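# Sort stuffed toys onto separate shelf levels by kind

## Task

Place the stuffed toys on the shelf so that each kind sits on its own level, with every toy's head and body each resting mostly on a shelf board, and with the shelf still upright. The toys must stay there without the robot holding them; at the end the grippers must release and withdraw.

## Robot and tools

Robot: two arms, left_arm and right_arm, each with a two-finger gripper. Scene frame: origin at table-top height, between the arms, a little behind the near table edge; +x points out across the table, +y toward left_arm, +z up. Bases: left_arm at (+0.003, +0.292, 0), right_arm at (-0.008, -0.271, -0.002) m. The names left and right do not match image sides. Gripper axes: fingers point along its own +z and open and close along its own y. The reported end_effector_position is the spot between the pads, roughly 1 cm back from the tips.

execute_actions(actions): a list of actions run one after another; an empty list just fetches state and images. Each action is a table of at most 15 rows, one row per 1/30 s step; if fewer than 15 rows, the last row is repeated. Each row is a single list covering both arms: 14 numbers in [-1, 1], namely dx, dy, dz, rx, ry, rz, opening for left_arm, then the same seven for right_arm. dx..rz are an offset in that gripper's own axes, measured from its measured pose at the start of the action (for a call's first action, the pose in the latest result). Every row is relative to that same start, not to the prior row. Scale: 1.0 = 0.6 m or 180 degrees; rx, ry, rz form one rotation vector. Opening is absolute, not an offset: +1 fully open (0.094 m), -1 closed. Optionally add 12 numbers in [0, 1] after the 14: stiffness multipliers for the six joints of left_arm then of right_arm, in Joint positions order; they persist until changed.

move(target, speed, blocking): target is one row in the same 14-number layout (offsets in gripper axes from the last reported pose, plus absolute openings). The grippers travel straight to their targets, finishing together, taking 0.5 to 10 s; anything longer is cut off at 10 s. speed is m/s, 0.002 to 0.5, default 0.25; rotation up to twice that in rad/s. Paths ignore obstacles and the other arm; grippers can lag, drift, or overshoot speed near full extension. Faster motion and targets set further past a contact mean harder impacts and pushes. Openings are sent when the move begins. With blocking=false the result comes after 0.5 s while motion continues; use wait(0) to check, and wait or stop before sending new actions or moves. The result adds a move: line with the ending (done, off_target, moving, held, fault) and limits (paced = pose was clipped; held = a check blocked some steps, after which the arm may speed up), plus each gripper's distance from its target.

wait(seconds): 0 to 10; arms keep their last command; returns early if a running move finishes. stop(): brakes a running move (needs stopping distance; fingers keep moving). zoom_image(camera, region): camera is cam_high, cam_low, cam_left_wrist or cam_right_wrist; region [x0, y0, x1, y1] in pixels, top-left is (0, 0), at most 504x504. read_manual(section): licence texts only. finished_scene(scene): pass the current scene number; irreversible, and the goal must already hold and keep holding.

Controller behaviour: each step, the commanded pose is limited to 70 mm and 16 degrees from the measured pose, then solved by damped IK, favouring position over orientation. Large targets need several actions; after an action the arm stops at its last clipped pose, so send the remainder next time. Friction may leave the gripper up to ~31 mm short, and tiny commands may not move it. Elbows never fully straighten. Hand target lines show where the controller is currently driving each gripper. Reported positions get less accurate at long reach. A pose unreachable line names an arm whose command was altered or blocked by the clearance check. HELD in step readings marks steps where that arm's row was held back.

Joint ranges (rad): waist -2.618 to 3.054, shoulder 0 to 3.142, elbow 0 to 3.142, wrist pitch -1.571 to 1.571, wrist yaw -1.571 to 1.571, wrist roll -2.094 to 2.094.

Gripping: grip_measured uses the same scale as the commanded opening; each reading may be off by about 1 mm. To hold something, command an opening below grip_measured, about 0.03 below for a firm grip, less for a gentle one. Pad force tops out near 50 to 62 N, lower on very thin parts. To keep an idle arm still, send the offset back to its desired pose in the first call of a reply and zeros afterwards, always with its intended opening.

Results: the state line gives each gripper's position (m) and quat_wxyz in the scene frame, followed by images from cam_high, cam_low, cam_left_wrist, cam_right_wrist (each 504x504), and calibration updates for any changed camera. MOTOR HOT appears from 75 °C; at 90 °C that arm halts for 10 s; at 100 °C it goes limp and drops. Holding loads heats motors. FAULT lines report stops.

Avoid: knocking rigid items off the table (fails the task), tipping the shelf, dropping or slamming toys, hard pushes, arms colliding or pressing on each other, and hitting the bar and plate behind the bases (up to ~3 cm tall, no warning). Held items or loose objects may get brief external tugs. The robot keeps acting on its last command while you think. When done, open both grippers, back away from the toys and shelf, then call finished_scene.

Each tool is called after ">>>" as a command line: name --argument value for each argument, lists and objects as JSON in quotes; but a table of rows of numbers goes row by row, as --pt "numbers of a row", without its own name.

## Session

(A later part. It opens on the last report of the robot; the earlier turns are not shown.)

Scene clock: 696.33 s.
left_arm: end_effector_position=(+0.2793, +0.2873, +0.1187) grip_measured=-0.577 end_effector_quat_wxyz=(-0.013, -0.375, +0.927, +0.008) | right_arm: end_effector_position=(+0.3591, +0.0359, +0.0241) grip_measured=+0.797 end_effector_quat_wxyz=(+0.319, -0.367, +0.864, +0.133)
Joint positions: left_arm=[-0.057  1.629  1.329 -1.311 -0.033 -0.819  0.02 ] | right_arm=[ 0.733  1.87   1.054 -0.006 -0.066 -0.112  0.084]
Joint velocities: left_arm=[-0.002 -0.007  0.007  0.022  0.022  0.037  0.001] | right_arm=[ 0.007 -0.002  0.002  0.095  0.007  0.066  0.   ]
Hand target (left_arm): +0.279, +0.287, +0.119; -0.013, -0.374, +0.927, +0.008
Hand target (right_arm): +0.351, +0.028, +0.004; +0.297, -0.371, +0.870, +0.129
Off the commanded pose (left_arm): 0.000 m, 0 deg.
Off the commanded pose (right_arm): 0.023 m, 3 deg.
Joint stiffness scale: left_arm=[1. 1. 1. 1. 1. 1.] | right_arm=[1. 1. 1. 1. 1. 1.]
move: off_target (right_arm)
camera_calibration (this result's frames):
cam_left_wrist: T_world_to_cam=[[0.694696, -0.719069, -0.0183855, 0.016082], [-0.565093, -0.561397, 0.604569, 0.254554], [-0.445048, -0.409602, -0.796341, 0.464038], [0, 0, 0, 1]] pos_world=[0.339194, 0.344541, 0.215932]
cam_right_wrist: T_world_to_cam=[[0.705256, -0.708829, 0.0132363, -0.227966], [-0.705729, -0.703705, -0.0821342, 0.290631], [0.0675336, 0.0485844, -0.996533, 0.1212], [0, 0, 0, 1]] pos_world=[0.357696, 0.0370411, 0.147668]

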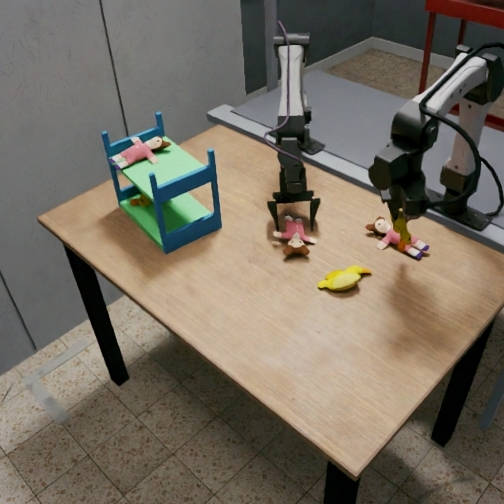

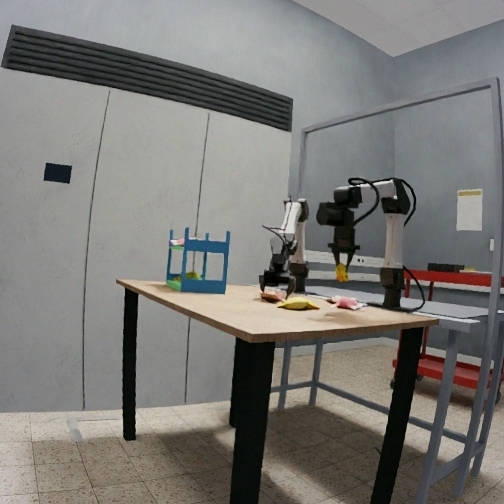

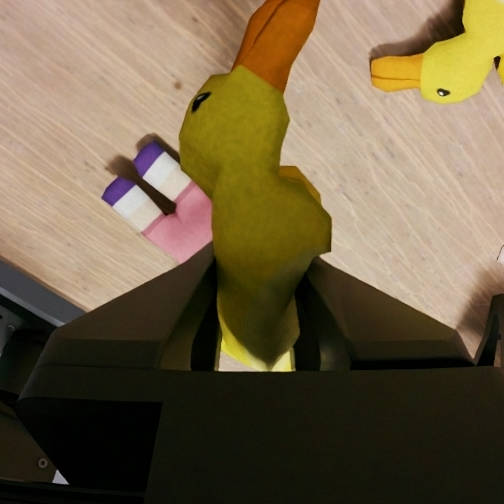

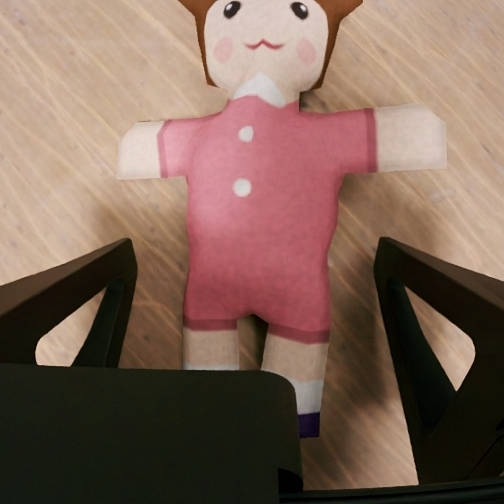

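>>> execute_actions --actions '[[[0,0,0,0,0,0,-0.58,0,0,0,0,0,0,-0.55]]]'

>>> move --target '[0.08,-0.12,0,0,0,0,-0.58, -0.050,-0.166,-0.540,0.204,0.0,0.2345,-0.58]' --speed 0.3

Scene clock: 725.37 s.
left_arm: end_effector_position=(+0.2793, +0.2873, +0.1187) grip_measured=-0.577 end_effector_quat_wxyz=(-0.013, -0.375, +0.927, +0.008) | right_arm: end_effector_position=(+0.3619, +0.0384, +0.0284) grip_measured=-0.546 end_effector_quat_wxyz=(+0.328, -0.366, +0.860, +0.136)
Joint positions: left_arm=[-0.057  1.629  1.329 -1.311 -0.033 -0.819  0.02 ] | right_arm=[ 0.733  1.868  1.054  0.013 -0.068 -0.114  0.021]
Joint velocities: left_arm=[-0.017  0.007 -0.002  0.007 -0.007  0.022 -0.001] | right_arm=[-0.007  0.002 -0.012 -0.022  0.022  0.066  0.001]
Hand target (left_arm): +0.279, +0.287, +0.119; -0.013, -0.375, +0.927, +0.008
Hand target (right_arm): +0.359, +0.036, +0.024; +0.319, -0.367, +0.864, +0.133
Off the commanded pose (left_arm): 0.000 m, 0 deg.
Off the commanded pose (right_arm): 0.006 m, 1 deg.
Joint stiffness scale: left_arm=[1. 1. 1. 1. 1. 1.] | right_arm=[1. 1. 1. 1. 1. 1.]
Step readings (end_effector_position):
0: left_arm (+0.2793, +0.2873, +0.1187) | right_arm (+0.3595, +0.0363, +0.0246)
1: left_arm (+0.2793, +0.2873, +0.1187) | right_arm (+0.3595, +0.0363, +0.0246)
2: left_arm (+0.2793, +0.2873, +0.1187) | right_arm (+0.3595, +0.0363, +0.0246)
4: left_arm (+0.2793, +0.2873, +0.1187) | right_arm (+0.3595, +0.0363, +0.0246)
8: left_arm (+0.2793, +0.2873, +0.1187) | right_arm (+0.3614, +0.0380, +0.0276)
15: end_effector_position above
camera_calibration (this result's frames):
cam_left_wrist: T_world_to_cam=[[0.694696, -0.719069, -0.0183855, 0.016082], [-0.565093, -0.561397, 0.604569, 0.254554], [-0.445048, -0.409602, -0.796341, 0.464038], [0, 0, 0, 1]] pos_world=[0.339194, 0.344541, 0.215932]
cam_right_wrist: T_world_to_cam=[[0.706438, -0.707612, 0.0151609, -0.228707], [-0.702787, -0.703837, -0.103462, 0.294203], [0.083882, 0.0624348, -0.994518, 0.118609], [0, 0, 0, 1]] pos_world=[0.35838, 0.0378295, 0.151865]

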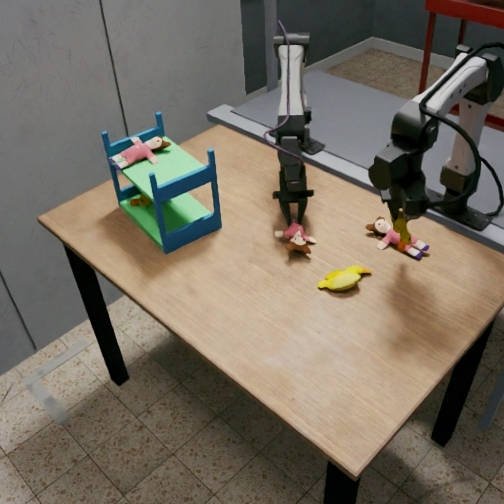

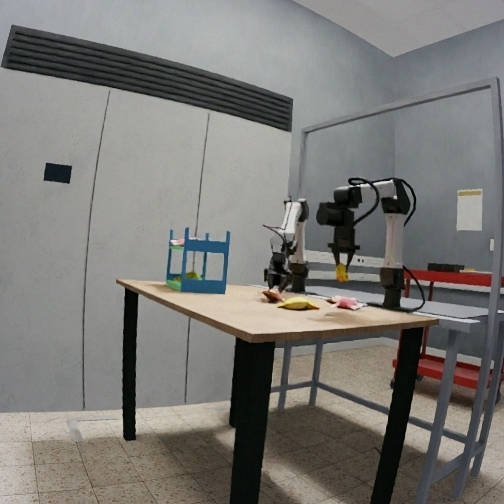

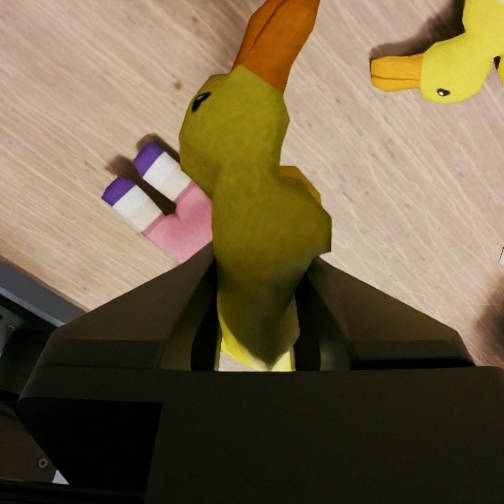

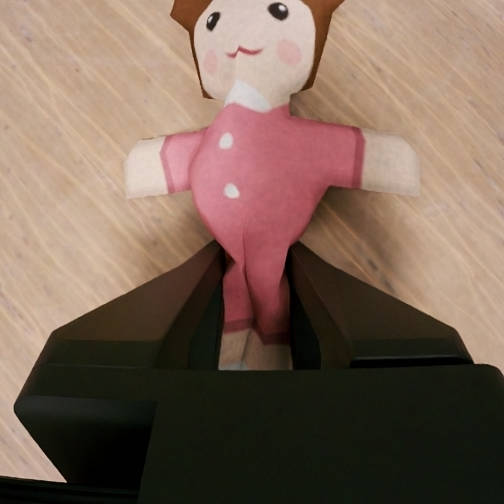

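Scene clock: 727.73 s.
left_arm: end_effector_position=(+0.2906, +0.2093, +0.1156) grip_measured=-0.577 end_effector_quat_wxyz=(-0.011, -0.378, +0.926, +0.013) | right_arm: end_effector_position=(+0.2970, -0.1628, +0.2921) grip_measured=-0.576 end_effector_quat_wxyz=(+0.363, +0.075, +0.929, -0.017)
Joint positions: left_arm=[-0.315  1.731  1.42  -1.311 -0.032 -1.084  0.02 ] | right_arm=[ 0.662  1.265  1.54  -1.192  0.481  0.607  0.02 ]
Joint velocities: left_arm=[-0.002 -0.022  0.007 -0.007 -0.022 -0.007  0.   ] | right_arm=[-0.012 -0.002 -0.017 -0.037 -0.051  0.007 -0.001]
Hand target (left_arm): +0.294, +0.202, +0.119; -0.011, -0.375, +0.927, +0.008
Hand target (right_arm): +0.297, -0.168, +0.292; +0.357, +0.082, +0.930, -0.027
Off the commanded pose (left_arm): 0.009 m, 1 deg.
Off the commanded pose (right_arm): 0.006 m, 2 deg.
Joint stiffness scale: left_arm=[1. 1. 1. 1. 1. 1.] | right_arm=[1. 1. 1. 1. 1. 1.]
move: done
camera_calibration (this result's frames):
cam_left_wrist: T_world_to_cam=[[0.699376, -0.714229, -0.0273744, -0.04925], [-0.560802, -0.572079, 0.598521, 0.220758], [-0.443141, -0.40324, -0.800639, 0.433213], [0, 0, 0, 1]] pos_world=[0.35022, 0.265804, 0.213371]
cam_right_wrist: T_world_to_cam=[[-0.170544, -0.985234, -0.015131, -0.1051], [-0.977955, 0.171122, -0.119667, 0.363231], [0.120489, -0.00561114, -0.992699, 0.376384], [0, 0, 0, 1]] pos_world=[0.291949, -0.163593, 0.415513]

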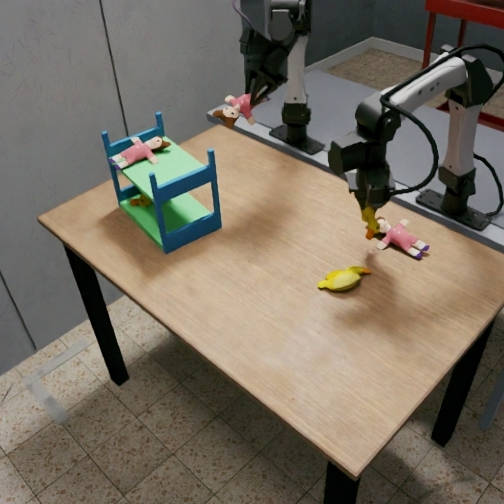

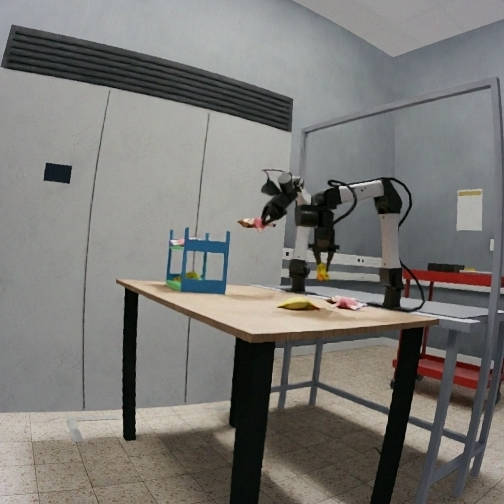

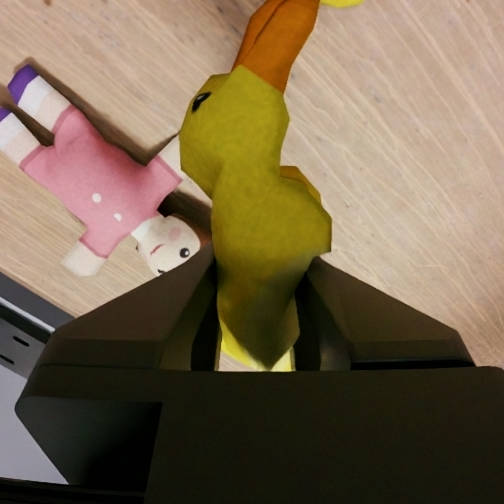

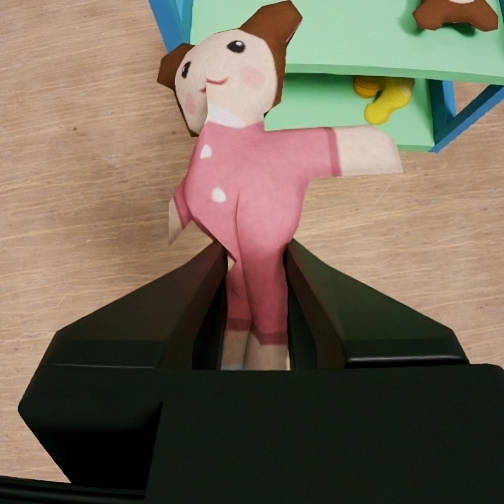

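>>> move --target '[0.115,-0.285,0.075,0.008,-0.005,0,-0.58, -0.212,-0.0235,0.323,0,0,0,-0.58]' --speed 0.25

Scene clock: 742.10 s.
left_arm: end_effector_position=(+0.3566, +0.0435, +0.0630) grip_measured=-0.577 end_effector_quat_wxyz=(+0.001, -0.377, +0.926, +0.009) | right_arm: end_effector_position=(+0.5164, -0.2061, +0.2330) grip_measured=-0.576 end_effector_quat_wxyz=(+0.363, +0.076, +0.929, -0.019)
Joint positions: left_arm=[-0.635  2.277  1.974 -1.307 -0.031 -1.402  0.02 ] | right_arm=[ 0.247  1.898  1.946 -0.851  0.212  0.274  0.02 ]
Joint velocities: left_arm=[-0.012  0.002 -0.007  0.022 -0.022  0.037 -0.001] | right_arm=[ 0.017 -0.002  0.002 -0.007  0.066 -0.007 -0.001]
Hand target (left_arm): +0.358, +0.038, +0.068; +0.004, -0.378, +0.926, +0.004
Hand target (right_arm): +0.518, -0.208, +0.236; +0.364, +0.074, +0.928, -0.018
Off the commanded pose (left_arm): 0.005 m, 1 deg.
Off the commanded pose (right_arm): 0.004 m, 0 deg.
Joint stiffness scale: left_arm=[1. 1. 1. 1. 1. 1.] | right_arm=[1. 1. 1. 1. 1. 1.]
move: done
camera_calibration (this result's frames):
cam_left_wrist: T_world_to_cam=[[0.699323, -0.714729, -0.0104693, -0.216296], [-0.576552, -0.572661, 0.582792, 0.200989], [-0.422534, -0.401524, -0.812554, 0.346851], [0, 0, 0, 1]] pos_world=[0.413698, 0.0997752, 0.162435]
cam_right_wrist: T_world_to_cam=[[-0.173019, -0.984856, -0.0110952, -0.110868], [-0.977615, 0.173095, -0.119611, 0.57833], [0.11972, -0.00984814, -0.992759, 0.290619], [0, 0, 0, 1]] pos_world=[0.511409, -0.206433, 0.35646]

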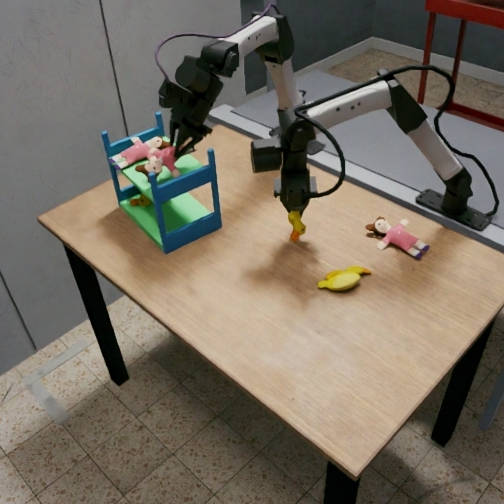

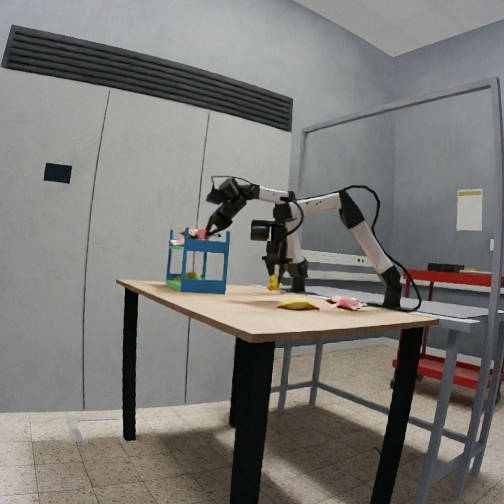

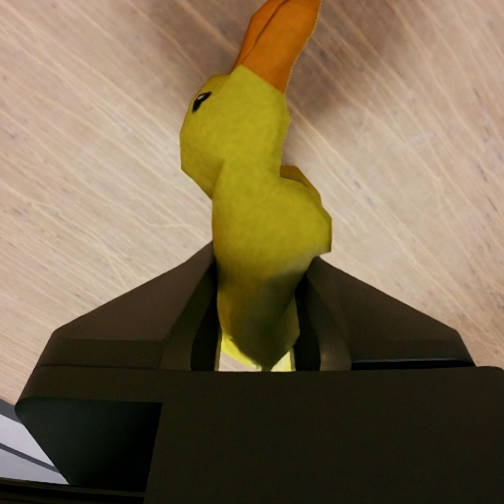

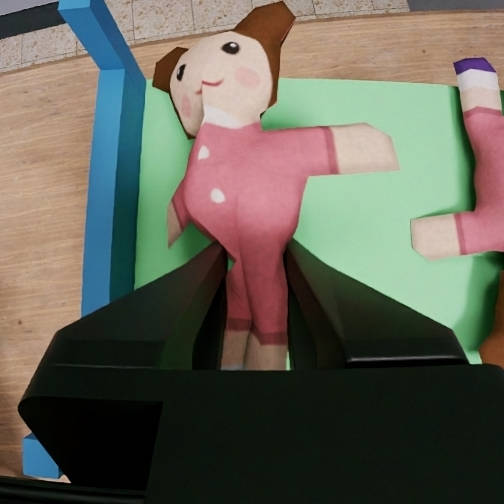

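>>> move --target '[0.015,0,0.087,0,0,0,-0.58, 0.083,0,0.050,0,0,0,-0.58]' --speed 0.12

Scene clock: 758.87 s.
left_arm: end_effector_position=(+0.3513, +0.0463, +0.0165) grip_measured=-0.577 end_effector_quat_wxyz=(-0.003, -0.382, +0.924, +0.016) | right_arm: end_effector_position=(+0.5079, -0.2051, +0.1916) grip_measured=-0.576 end_effector_quat_wxyz=(+0.379, +0.077, +0.922, -0.016)
Joint positions: left_arm=[-0.635  2.295  1.816 -1.147 -0.031 -1.412  0.02 ] | right_arm=[ 0.256  1.812  1.64  -0.598  0.221  0.279  0.02 ]
Joint velocities: left_arm=[-0.007  0.002 -0.007  0.007 -0.051 -0.11   0.001] | right_arm=[ 0.002 -0.012 -0.012  0.051  0.037  0.022 -0.002]
Hand target (left_arm): +0.350, +0.038, +0.011; +0.001, -0.377, +0.926, +0.009
Hand target (right_arm): +0.501, -0.203, +0.177; +0.363, +0.076, +0.929, -0.019
Off the commanded pose (left_arm): 0.010 m, 1 deg.
Off the commanded pose (right_arm): 0.016 m, 2 deg.
Joint stiffness scale: left_arm=[1. 1. 1. 1. 1. 1.] | right_arm=[1. 1. 1. 1. 1. 1.]
move: off_target (right_arm)
camera_calibration (this result's frames):
cam_left_wrist: T_world_to_cam=[[0.705666, -0.708074, -0.0258207, -0.213401], [-0.563952, -0.58335, 0.584518, 0.222673], [-0.428944, -0.397913, -0.81097, 0.309945], [0, 0, 0, 1]] pos_world=[0.409116, 0.102123, 0.115689]
cam_right_wrist: T_world_to_cam=[[-0.173329, -0.984634, -0.0212705, -0.109663], [-0.972584, 0.174527, -0.153688, 0.569196], [0.155038, -0.00595106, -0.987891, 0.232502], [0, 0, 0, 1]] pos_world=[0.498537, -0.205935, 0.314833]

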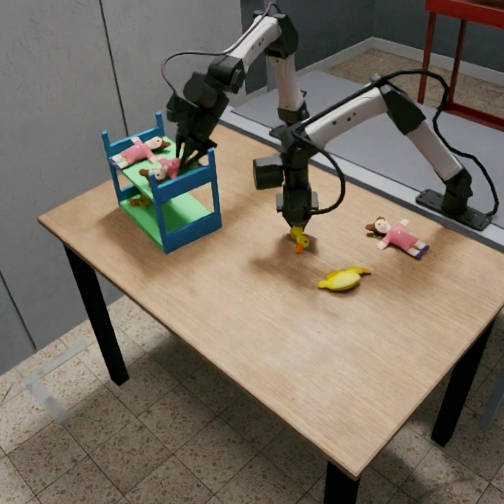

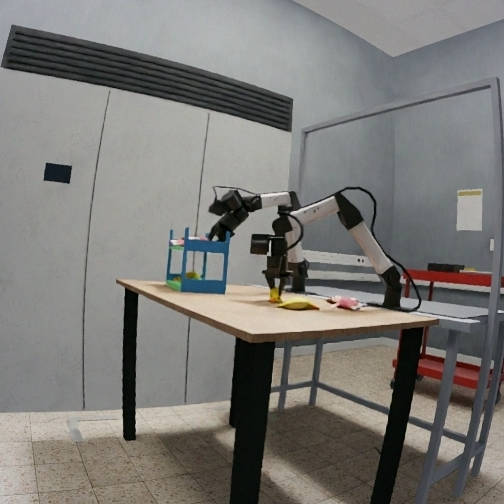

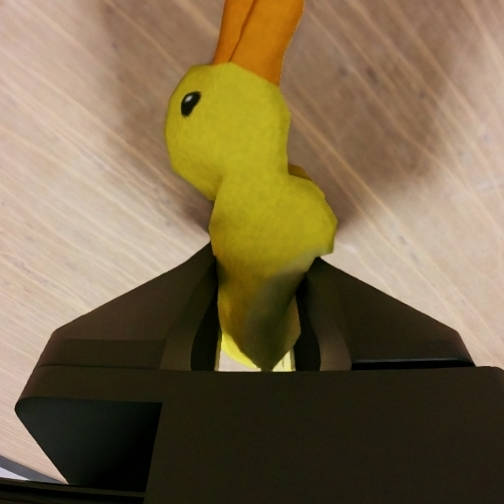

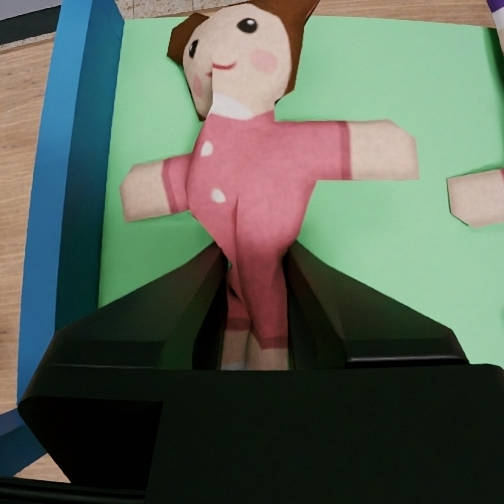

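>>> execute_actions --actions '[[[0,0,0,0,0,0,0.75,0,0,0,0,0,0,0.25]]]'

>>> move --target '[0,0,-0.15,0,0,0,0.75, -0.05,-0.01,-0.14,0,0,0,0.25]' --speed 0.2

Scene clock: 765.03 s.
left_arm: end_effector_position=(+0.3514, +0.0462, +0.0165) grip_measured=+0.748 end_effector_quat_wxyz=(-0.003, -0.382, +0.924, +0.016) | right_arm: end_effector_position=(+0.5083, -0.2051, +0.1919) grip_measured=+0.247 end_effector_quat_wxyz=(+0.380, +0.077, +0.921, -0.016)
Joint positions: left_arm=[-0.635  2.295  1.816 -1.147 -0.031 -1.412  0.082] | right_arm=[ 0.256  1.812  1.64  -0.595  0.221  0.279  0.059]
Joint velocities: left_arm=[ 0.007 -0.002 -0.002  0.022  0.022 -0.022  0.001] | right_arm=[ 0.007  0.007 -0.012  0.037  0.051 -0.022 -0.   ]
Hand target (left_arm): +0.351, +0.046, +0.016; -0.003, -0.382, +0.924, +0.016
Hand target (right_arm): +0.508, -0.205, +0.192; +0.379, +0.077, +0.922, -0.016
Off the commanded pose (left_arm): 0.000 m, 0 deg.
Off the commanded pose (right_arm): 0.000 m, 0 deg.
Joint stiffness scale: left_arm=[1. 1. 1. 1. 1. 1.] | right_arm=[1. 1. 1. 1. 1. 1.]
Step readings (end_effector_position):
0: left_arm (+0.3515, +0.0462, +0.0165) | right_arm (+0.5081, -0.2052, +0.1917)
1: left_arm (+0.3515, +0.0462, +0.0165) | right_arm (+0.5082, -0.2052, +0.1918)
2: left_arm (+0.3515, +0.0462, +0.0165) | right_arm (+0.5082, -0.2051, +0.1919)
4: left_arm (+0.3514, +0.0462, +0.0165) | right_arm (+0.5082, -0.2051, +0.1919)
8: left_arm (+0.3514, +0.0462, +0.0165) | right_arm (+0.5083, -0.2051, +0.1919)
15: end_effector_position above
camera_calibration (this result's frames):
cam_left_wrist: T_world_to_cam=[[0.705949, -0.707805, -0.0254417, -0.213612], [-0.563912, -0.583442, 0.584465, 0.222676], [-0.428531, -0.398256, -0.81102, 0.309824], [0, 0, 0, 1]] pos_world=[0.409138, 0.102112, 0.115693]
cam_right_wrist: T_world_to_cam=[[-0.173524, -0.984587, -0.0218418, -0.109353], [-0.972185, 0.174796, -0.155894, 0.569903], [0.157309, -0.0058171, -0.987532, 0.231534], [0, 0, 0, 1]] pos_world=[0.498654, -0.205938, 0.315103]

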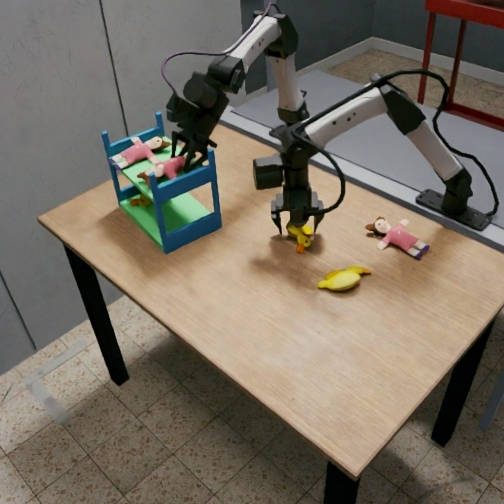

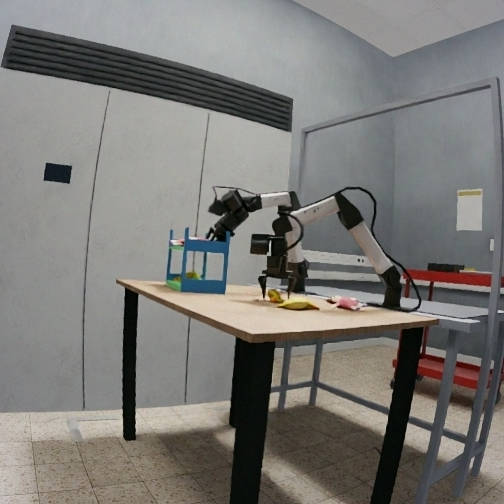

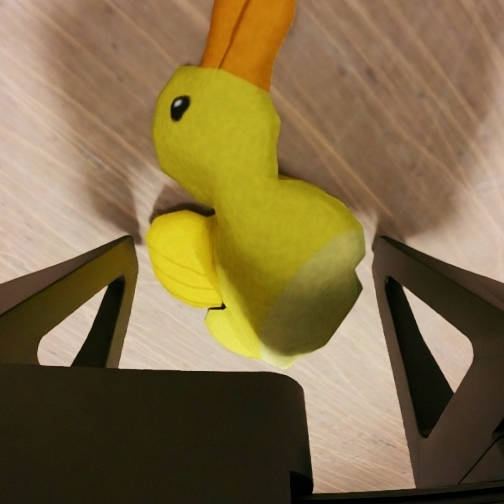

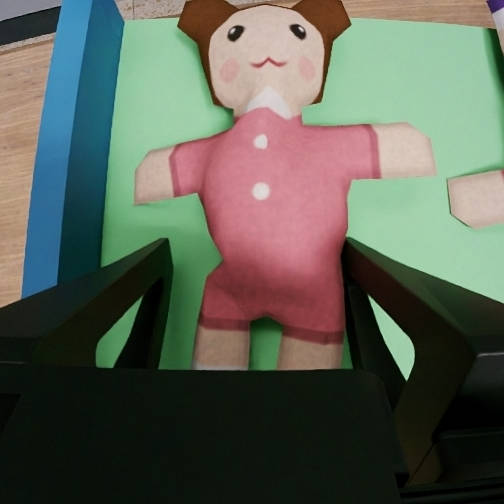

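Scene clock: 766.20 s.
left_arm: end_effector_position=(+0.3517, +0.0479, +0.0999) grip_measured=+0.748 end_effector_quat_wxyz=(-0.006, -0.382, +0.924, +0.022) | right_arm: end_effector_position=(+0.4739, -0.2096, +0.2790) grip_measured=+0.247 end_effector_quat_wxyz=(+0.396, +0.079, +0.915, -0.011)
Joint positions: left_arm=[-0.635  2.287  2.136 -1.488 -0.031 -1.412  0.082] | right_arm=[ 0.261  1.702  1.83  -0.86   0.226  0.282  0.059]
Joint velocities: left_arm=[ 0.002  0.012  0.002  0.007 -0.037 -0.007 -0.   ] | right_arm=[-0.027 -0.017 -0.017 -0.007 -0.007  0.051 -0.   ]
Hand target (left_arm): +0.353, +0.045, +0.106; -0.003, -0.382, +0.924, +0.015
Hand target (right_arm): +0.469, -0.207, +0.273; +0.381, +0.077, +0.921, -0.016
Off the commanded pose (left_arm): 0.008 m, 1 deg.
Off the commanded pose (right_arm): 0.008 m, 2 deg.
Joint stiffness scale: left_arm=[1. 1. 1. 1. 1. 1.] | right_arm=[1. 1. 1. 1. 1. 1.]
move: done
camera_calibration (this result's frames):
cam_left_wrist: T_world_to_cam=[[0.705405, -0.707732, -0.0389916, -0.208972], [-0.557563, -0.588013, 0.585973, 0.172958], [-0.437639, -0.391608, -0.809392, 0.381042], [0, 0, 0, 1]] pos_world=[0.410603, 0.103025, 0.198915]
cam_right_wrist: T_world_to_cam=[[-0.172235, -0.984458, -0.0343089, -0.114907], [-0.966155, 0.175618, -0.18895, 0.557335], [0.192038, 0.000603941, -0.981387, 0.306096], [0, 0, 0, 1]] pos_world=[0.459899, -0.211184, 0.401765]

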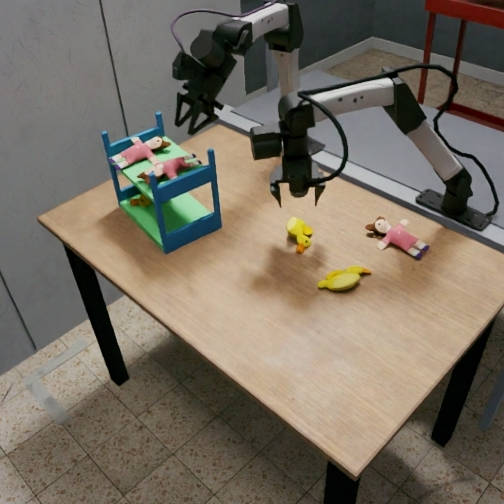

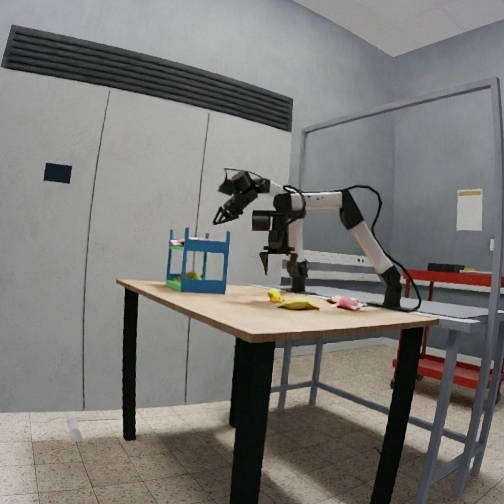

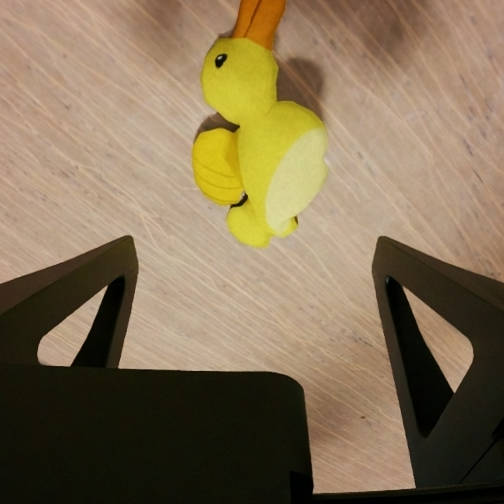

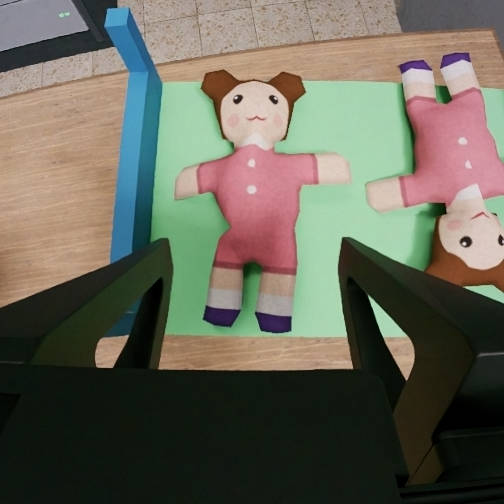

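>>> move --target '[-0.3255,0.1495,0.034,0.014,-0.007,0.394,1, 0.309,0.081,-0.130,-0.207,-0.001,-0.208,0.25]' --speed 0.4

Scene clock: 814.33 s.
left_arm: end_effector_position=(+0.4180, +0.2511, +0.0800) grip_measured=+1.000 end_effector_quat_wxyz=(-0.020, +0.221, +0.975, +0.000) | right_arm: end_effector_position=(+0.3096, -0.1337, +0.2062) grip_measured=+0.247 end_effector_quat_wxyz=(+0.384, -0.335, +0.848, +0.147)
Joint positions: left_arm=[-0.124  2.214  1.958 -1.367 -0.033  0.327  0.094] | right_arm=[ 0.274  1.128  1.011 -0.628 -0.389 -0.374  0.059]
Joint velocities: left_arm=[ 0.002  0.002  0.007  0.066 -0.081  0.037  0.   ] | right_arm=[-0.017  0.012 -0.002  0.022 -0.037 -0.037 -0.   ]
Hand target (left_arm): +0.428, +0.248, +0.081; -0.004, +0.225, +0.974, -0.005
Hand target (right_arm): +0.300, -0.132, +0.199; +0.375, -0.342, +0.848, +0.152
Off the commanded pose (left_arm): 0.010 m, 2 deg.
Off the commanded pose (right_arm): 0.012 m, 1 deg.
Joint stiffness scale: left_arm=[1. 1. 1. 1. 1. 1.] | right_arm=[1. 1. 1. 1. 1. 1.]
move: off_target (right_arm)
camera_calibration (this result's frames):
cam_left_wrist: T_world_to_cam=[[-0.430195, -0.902625, 0.0141444, 0.40668], [-0.703542, 0.345046, 0.621266, 0.16491], [-0.565651, 0.257315, -0.783472, 0.361934], [0, 0, 0, 1]] pos_world=[0.495701, 0.217048, 0.17536]
cam_right_wrist: T_world_to_cam=[[0.665669, -0.746114, 0.0141056, -0.308505], [-0.725496, -0.651469, -0.22191, 0.193206], [0.174759, 0.137485, -0.974965, 0.288432], [0, 0, 0, 1]] pos_world=[0.295126, -0.143967, 0.328437]

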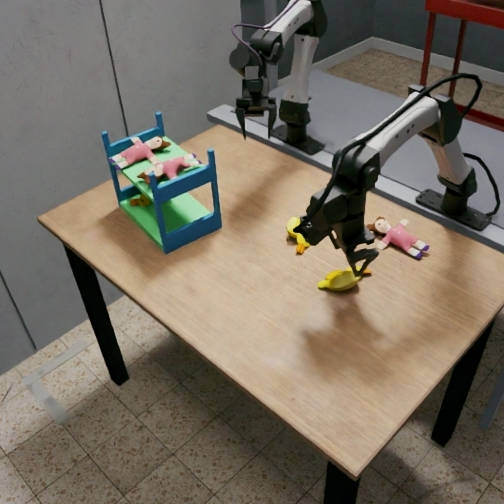

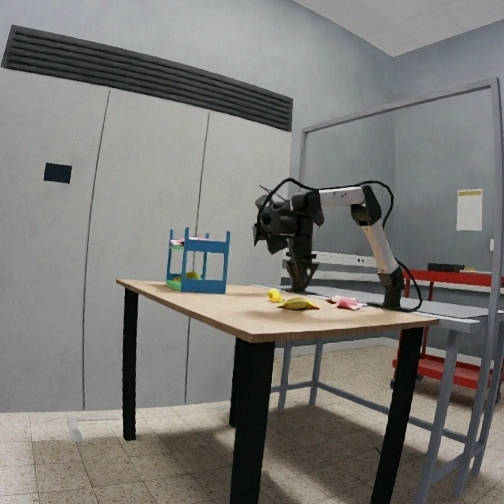

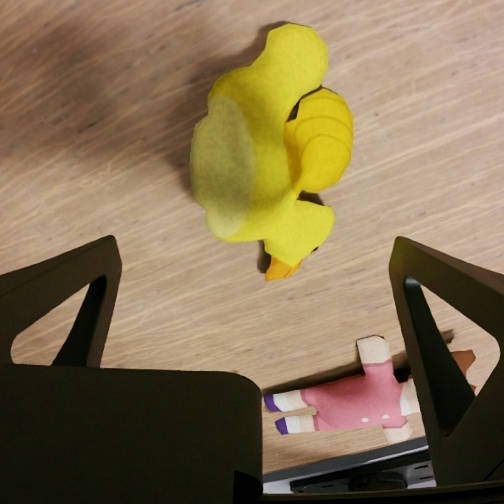

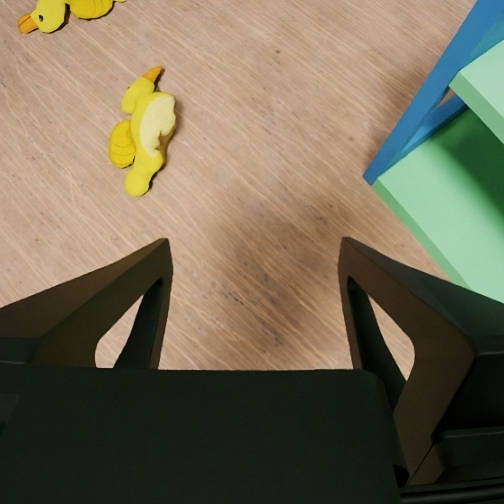

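>>> move --target '[-0.036,-0.013,0.118,0,0,0,1, 0.018,0.157,0.308,0,0.01,0,1]' --speed 0.3

Scene clock: 834.00 s.
left_arm: end_effector_position=(+0.4317, +0.2421, +0.0140) grip_measured=+1.000 end_effector_quat_wxyz=(-0.022, +0.217, +0.976, +0.000) | right_arm: end_effector_position=(+0.3425, +0.0199, +0.0747) grip_measured=+1.000 end_effector_quat_wxyz=(+0.370, -0.337, +0.854, +0.143)
Joint positions: left_arm=[-0.137  2.315  1.862 -1.174 -0.033  0.305  0.094] | right_arm=[ 0.743  1.654  0.924  0.021 -0.032 -0.062  0.094]
Joint velocities: left_arm=[ 0.012 -0.007  0.007 -0.037  0.066  0.022  0.   ] | right_arm=[ 0.007 -0.012  0.002 -0.051  0.007  0.022  0.   ]
Hand target (left_arm): +0.432, +0.235, +0.009; -0.020, +0.221, +0.975, +0.000
Hand target (right_arm): +0.343, +0.024, +0.074; +0.370, -0.336, +0.854, +0.143
Off the commanded pose (left_arm): 0.009 m, 1 deg.
Off the commanded pose (right_arm): 0.004 m, 0 deg.
Joint stiffness scale: left_arm=[1. 1. 1. 1. 1. 1.] | right_arm=[1. 1. 1. 1. 1. 1.]
move: done
camera_calibration (this result's frames):
cam_left_wrist: T_world_to_cam=[[-0.422308, -0.906335, 0.0145598, 0.402815], [-0.704481, 0.338277, 0.623919, 0.220652], [-0.570405, 0.253229, -0.781353, 0.323381], [0, 0, 0, 1]] pos_world=[0.510015, 0.208555, 0.109141]
cam_right_wrist: T_world_to_cam=[[0.666846, -0.745104, 0.0117082, -0.214237], [-0.729888, -0.656235, -0.191361, 0.287285], [0.150267, 0.119063, -0.98145, 0.14266], [0, 0, 0, 1]] pos_world=[0.331112, 0.0119124, 0.197497]

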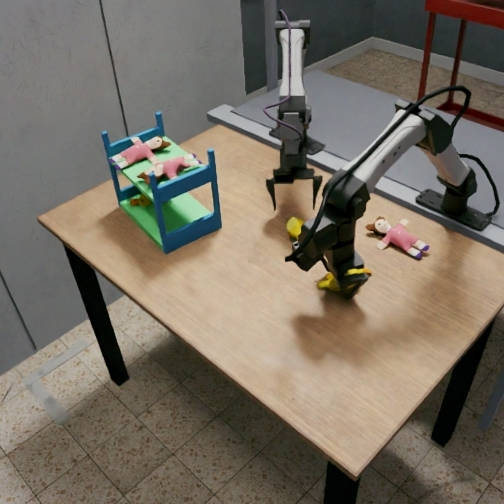

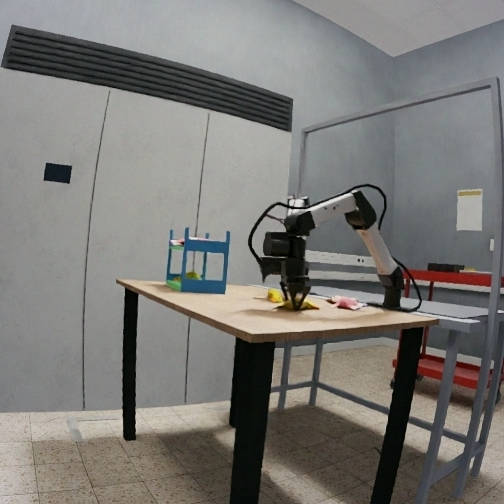

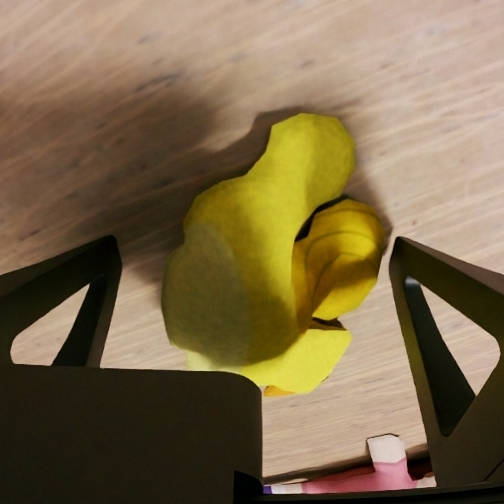

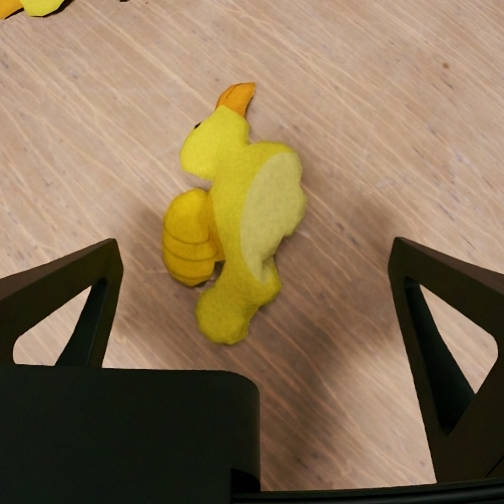

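>>> move --target '[0,0,0.004,0,0,0,-0.55, 0.087,0.018,0.078,0,0.01,0,1]' --speed 0.15

Scene clock: 846.13 s.
left_arm: end_effector_position=(+0.4316, +0.2419, +0.0140) grip_measured=-0.546 end_effector_quat_wxyz=(-0.022, +0.216, +0.976, -0.000) | right_arm: end_effector_position=(+0.3458, +0.0292, +0.0229) grip_measured=+1.000 end_effector_quat_wxyz=(+0.377, -0.334, +0.852, +0.144)
Joint positions: left_arm=[-0.137  2.315  1.862 -1.174 -0.032  0.305  0.021] | right_arm=[ 0.758  1.813  0.855  0.264 -0.016 -0.05   0.094]
Joint velocities: left_arm=[-0.017 -0.002  0.007 -0.007  0.022 -0.007 -0.   ] | right_arm=[ 0.012 -0.002 -0.007 -0.095  0.022 -0.037  0.   ]
Hand target (left_arm): +0.432, +0.242, +0.012; -0.022, +0.217, +0.976, +0.000
Hand target (right_arm): +0.335, +0.026, +0.005; +0.356, -0.339, +0.860, +0.138
Off the commanded pose (left_arm): 0.002 m, 0 deg.
Off the commanded pose (right_arm): 0.022 m, 3 deg.
Joint stiffness scale: left_arm=[1. 1. 1. 1. 1. 1.] | right_arm=[1. 1. 1. 1. 1. 1.]
move: off_target (right_arm)
camera_calibration (this result's frames):
cam_left_wrist: T_world_to_cam=[[-0.421936, -0.906495, 0.0153853, 0.402528], [-0.704322, 0.338423, 0.62402, 0.220506], [-0.570878, 0.25246, -0.781257, 0.323739], [0, 0, 0, 1]] pos_world=[0.509964, 0.208535, 0.10913]
cam_right_wrist: T_world_to_cam=[[0.662622, -0.748832, 0.0134942, -0.207394], [-0.731138, -0.650662, -0.205124, 0.286493], [0.162384, 0.126054, -0.978643, 0.0857407], [0, 0, 0, 1]] pos_world=[0.332967, 0.0202989, 0.145475]

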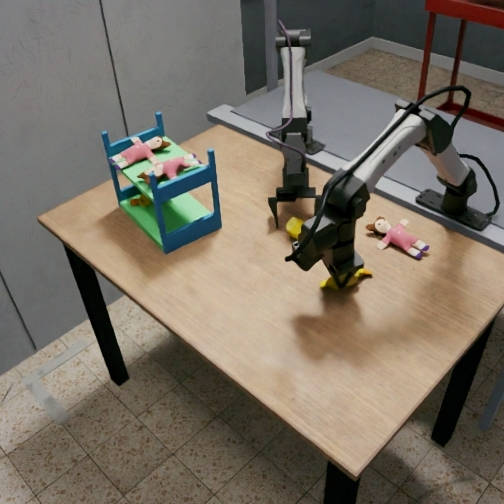

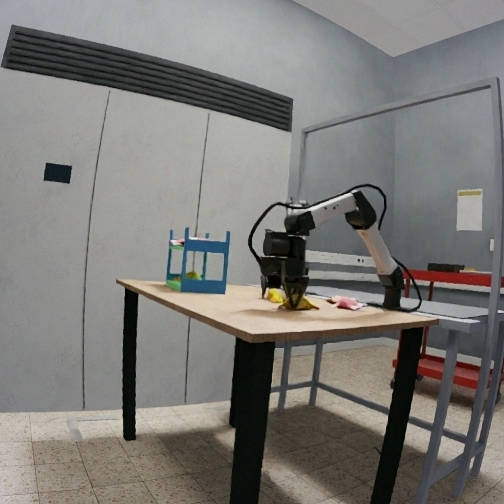

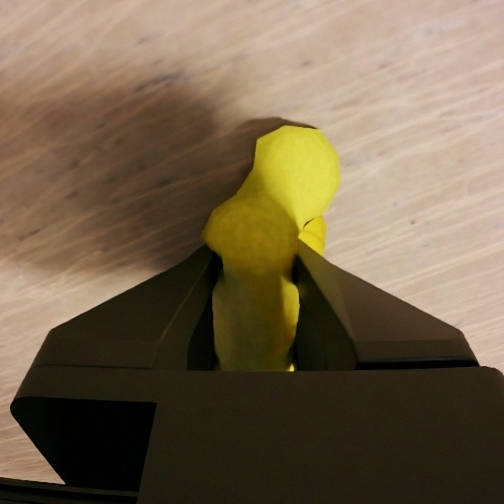

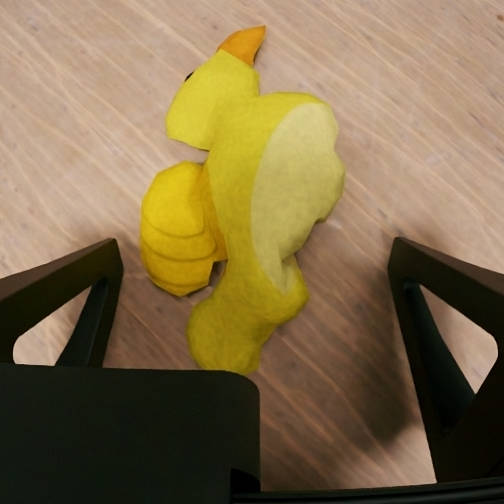

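Close right, lift left.

>>> move --target '[0.03,0,-0.13,0,0,0,-0.58, 0,0,0,0,0,0,-0.65]' --speed 0.15

Scene clock: 851.40 s.
left_arm: end_effector_position=(+0.4149, +0.2460, +0.0821) grip_measured=-0.576 end_effector_quat_wxyz=(-0.033, +0.217, +0.976, -0.001) | right_arm: end_effector_position=(+0.3476, +0.0305, +0.0253) grip_measured=-0.646 end_effector_quat_wxyz=(+0.383, -0.333, +0.850, +0.145)
Joint positions: left_arm=[-0.137  2.232  1.995 -1.411 -0.031  0.306  0.02 ] | right_arm=[ 0.758  1.813  0.855  0.277 -0.015 -0.05   0.017]
Joint velocities: left_arm=[ 0.002 -0.007  0.017 -0.022  0.007 -0.037 -0.   ] | right_arm=[ 0.012 -0.007  0.002  0.007 -0.037 -0.022  0.   ]
Hand target (left_arm): +0.418, +0.250, +0.092; -0.022, +0.217, +0.976, -0.000
Hand target (right_arm): +0.346, +0.029, +0.023; +0.377, -0.334, +0.852, +0.144
Off the commanded pose (left_arm): 0.012 m, 1 deg.
Off the commanded pose (right_arm): 0.003 m, 1 deg.
Joint stiffness scale: left_arm=[1. 1. 1. 1. 1. 1.] | right_arm=[1. 1. 1. 1. 1. 1.]
move: off_target (left_arm)
camera_calibration (this result's frames):
cam_left_wrist: T_world_to_cam=[[-0.423083, -0.905806, 0.0227218, 0.397776], [-0.690049, 0.338357, 0.639802, 0.157715], [-0.587224, 0.25501, -0.768204, 0.37143], [0, 0, 0, 1]] pos_world=[0.495236, 0.212225, 0.175389]
cam_right_wrist: T_world_to_cam=[[0.66207, -0.749309, 0.0140927, -0.207406], [-0.729295, -0.648489, -0.218153, 0.288766], [0.172603, 0.134155, -0.975813, 0.0837975], [0, 0, 0, 1]] pos_world=[0.33345, 0.0206084, 0.147689]

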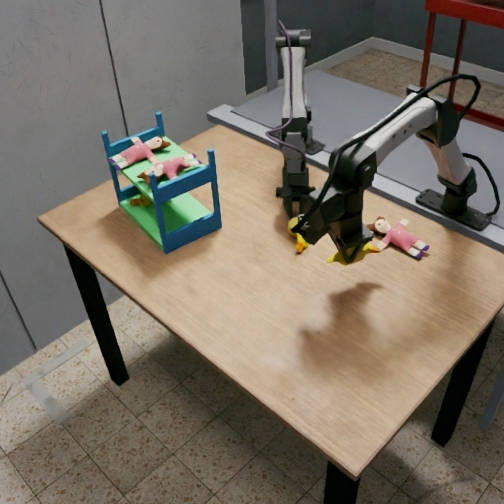

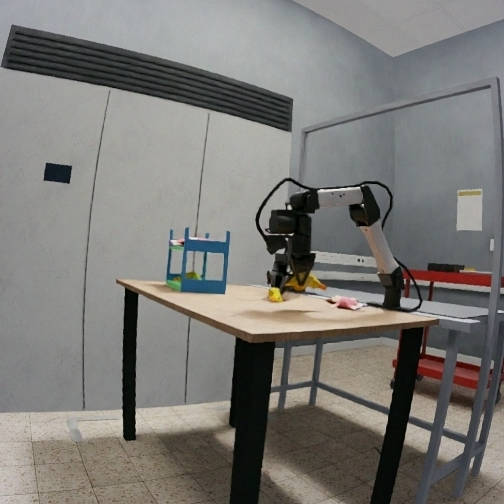

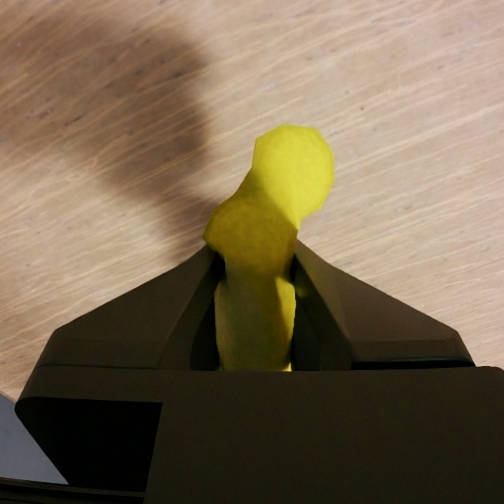

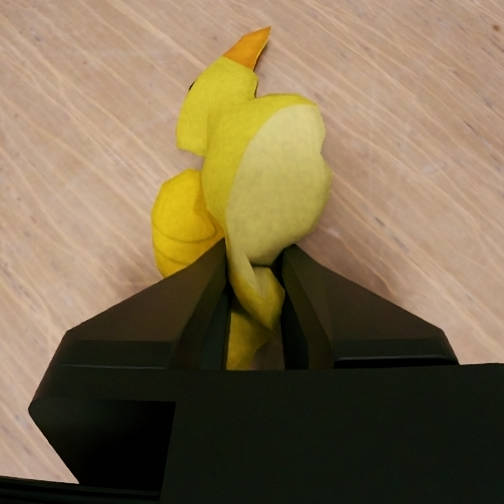

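>>> move --target '[0.05,0,-0.02,0,0,0.12,-0.58, -0.05,0,-0.08,0,-0.03,0,-0.72]' --speed 0.3

Scene clock: 864.67 s.
left_arm: end_effector_position=(+0.3871, +0.2556, +0.0906) grip_measured=-0.576 end_effector_quat_wxyz=(-0.045, +0.395, +0.917, -0.012) | right_arm: end_effector_position=(+0.3449, +0.0265, +0.0904) grip_measured=-0.716 end_effector_quat_wxyz=(+0.439, -0.322, +0.822, +0.164)
Joint positions: left_arm=[-0.122  2.132  1.867 -1.412 -0.031  0.695  0.02 ] | right_arm=[ 0.758  1.623  0.817  0.258 -0.015 -0.05   0.013]
Joint velocities: left_arm=[ 0.012  0.002  0.007  0.037 -0.007  0.007  0.   ] | right_arm=[-0.007  0.007  0.007  0.051 -0.007 -0.007 -0.   ]
Hand target (left_arm): +0.389, +0.259, +0.096; -0.032, +0.396, +0.918, -0.008
Hand target (right_arm): +0.336, +0.020, +0.080; +0.422, -0.326, +0.831, +0.161
Off the commanded pose (left_arm): 0.006 m, 2 deg.
Off the commanded pose (right_arm): 0.016 m, 2 deg.
Joint stiffness scale: left_arm=[1. 1. 1. 1. 1. 1.] | right_arm=[1. 1. 1. 1. 1. 1.]
move: off_target (right_arm)
camera_calibration (this result's frames):
cam_left_wrist: T_world_to_cam=[[-0.72282, -0.688099, 0.0636487, 0.451261], [-0.495283, 0.580093, 0.646674, -0.00796196], [-0.481897, 0.435905, -0.760107, 0.271405], [0, 0, 0, 1]] pos_world=[0.453027, 0.196824, 0.182724]
cam_right_wrist: T_world_to_cam=[[0.658502, -0.752383, 0.0171547, -0.208452], [-0.70218, -0.622445, -0.345695, 0.29987], [0.270773, 0.215595, -0.93819, 0.108872], [0, 0, 0, 1]] pos_world=[0.318349, 0.00634476, 0.209382]

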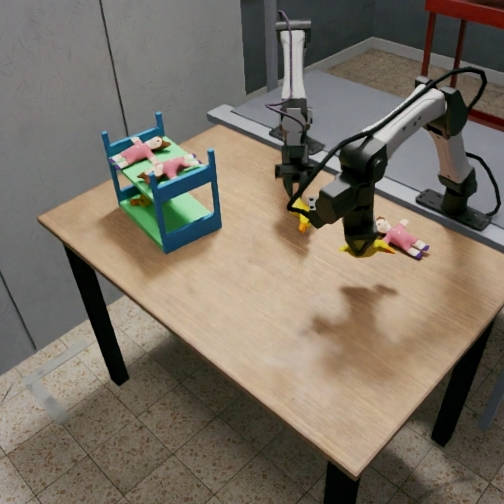

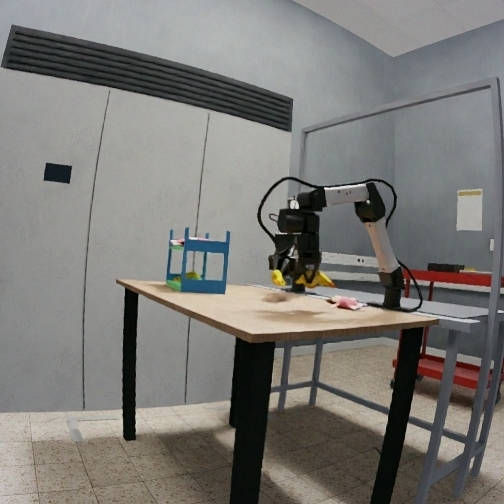

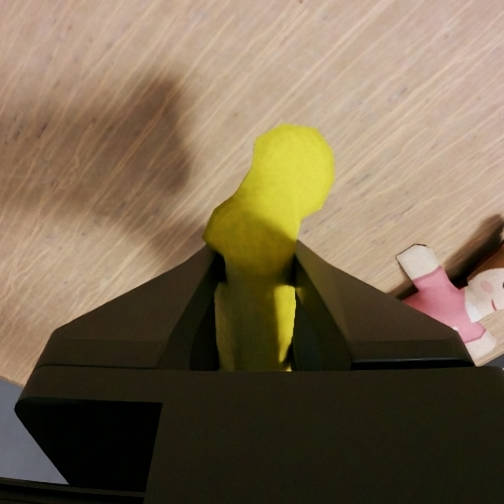

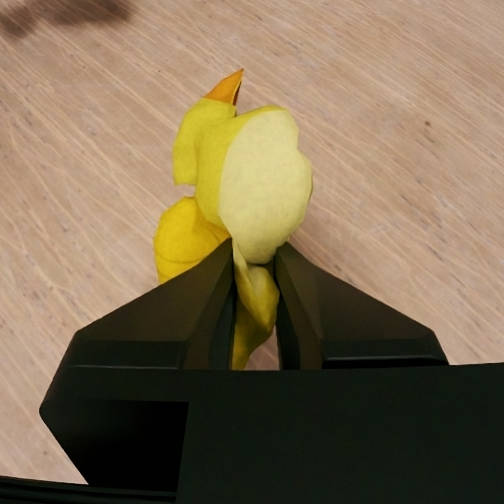

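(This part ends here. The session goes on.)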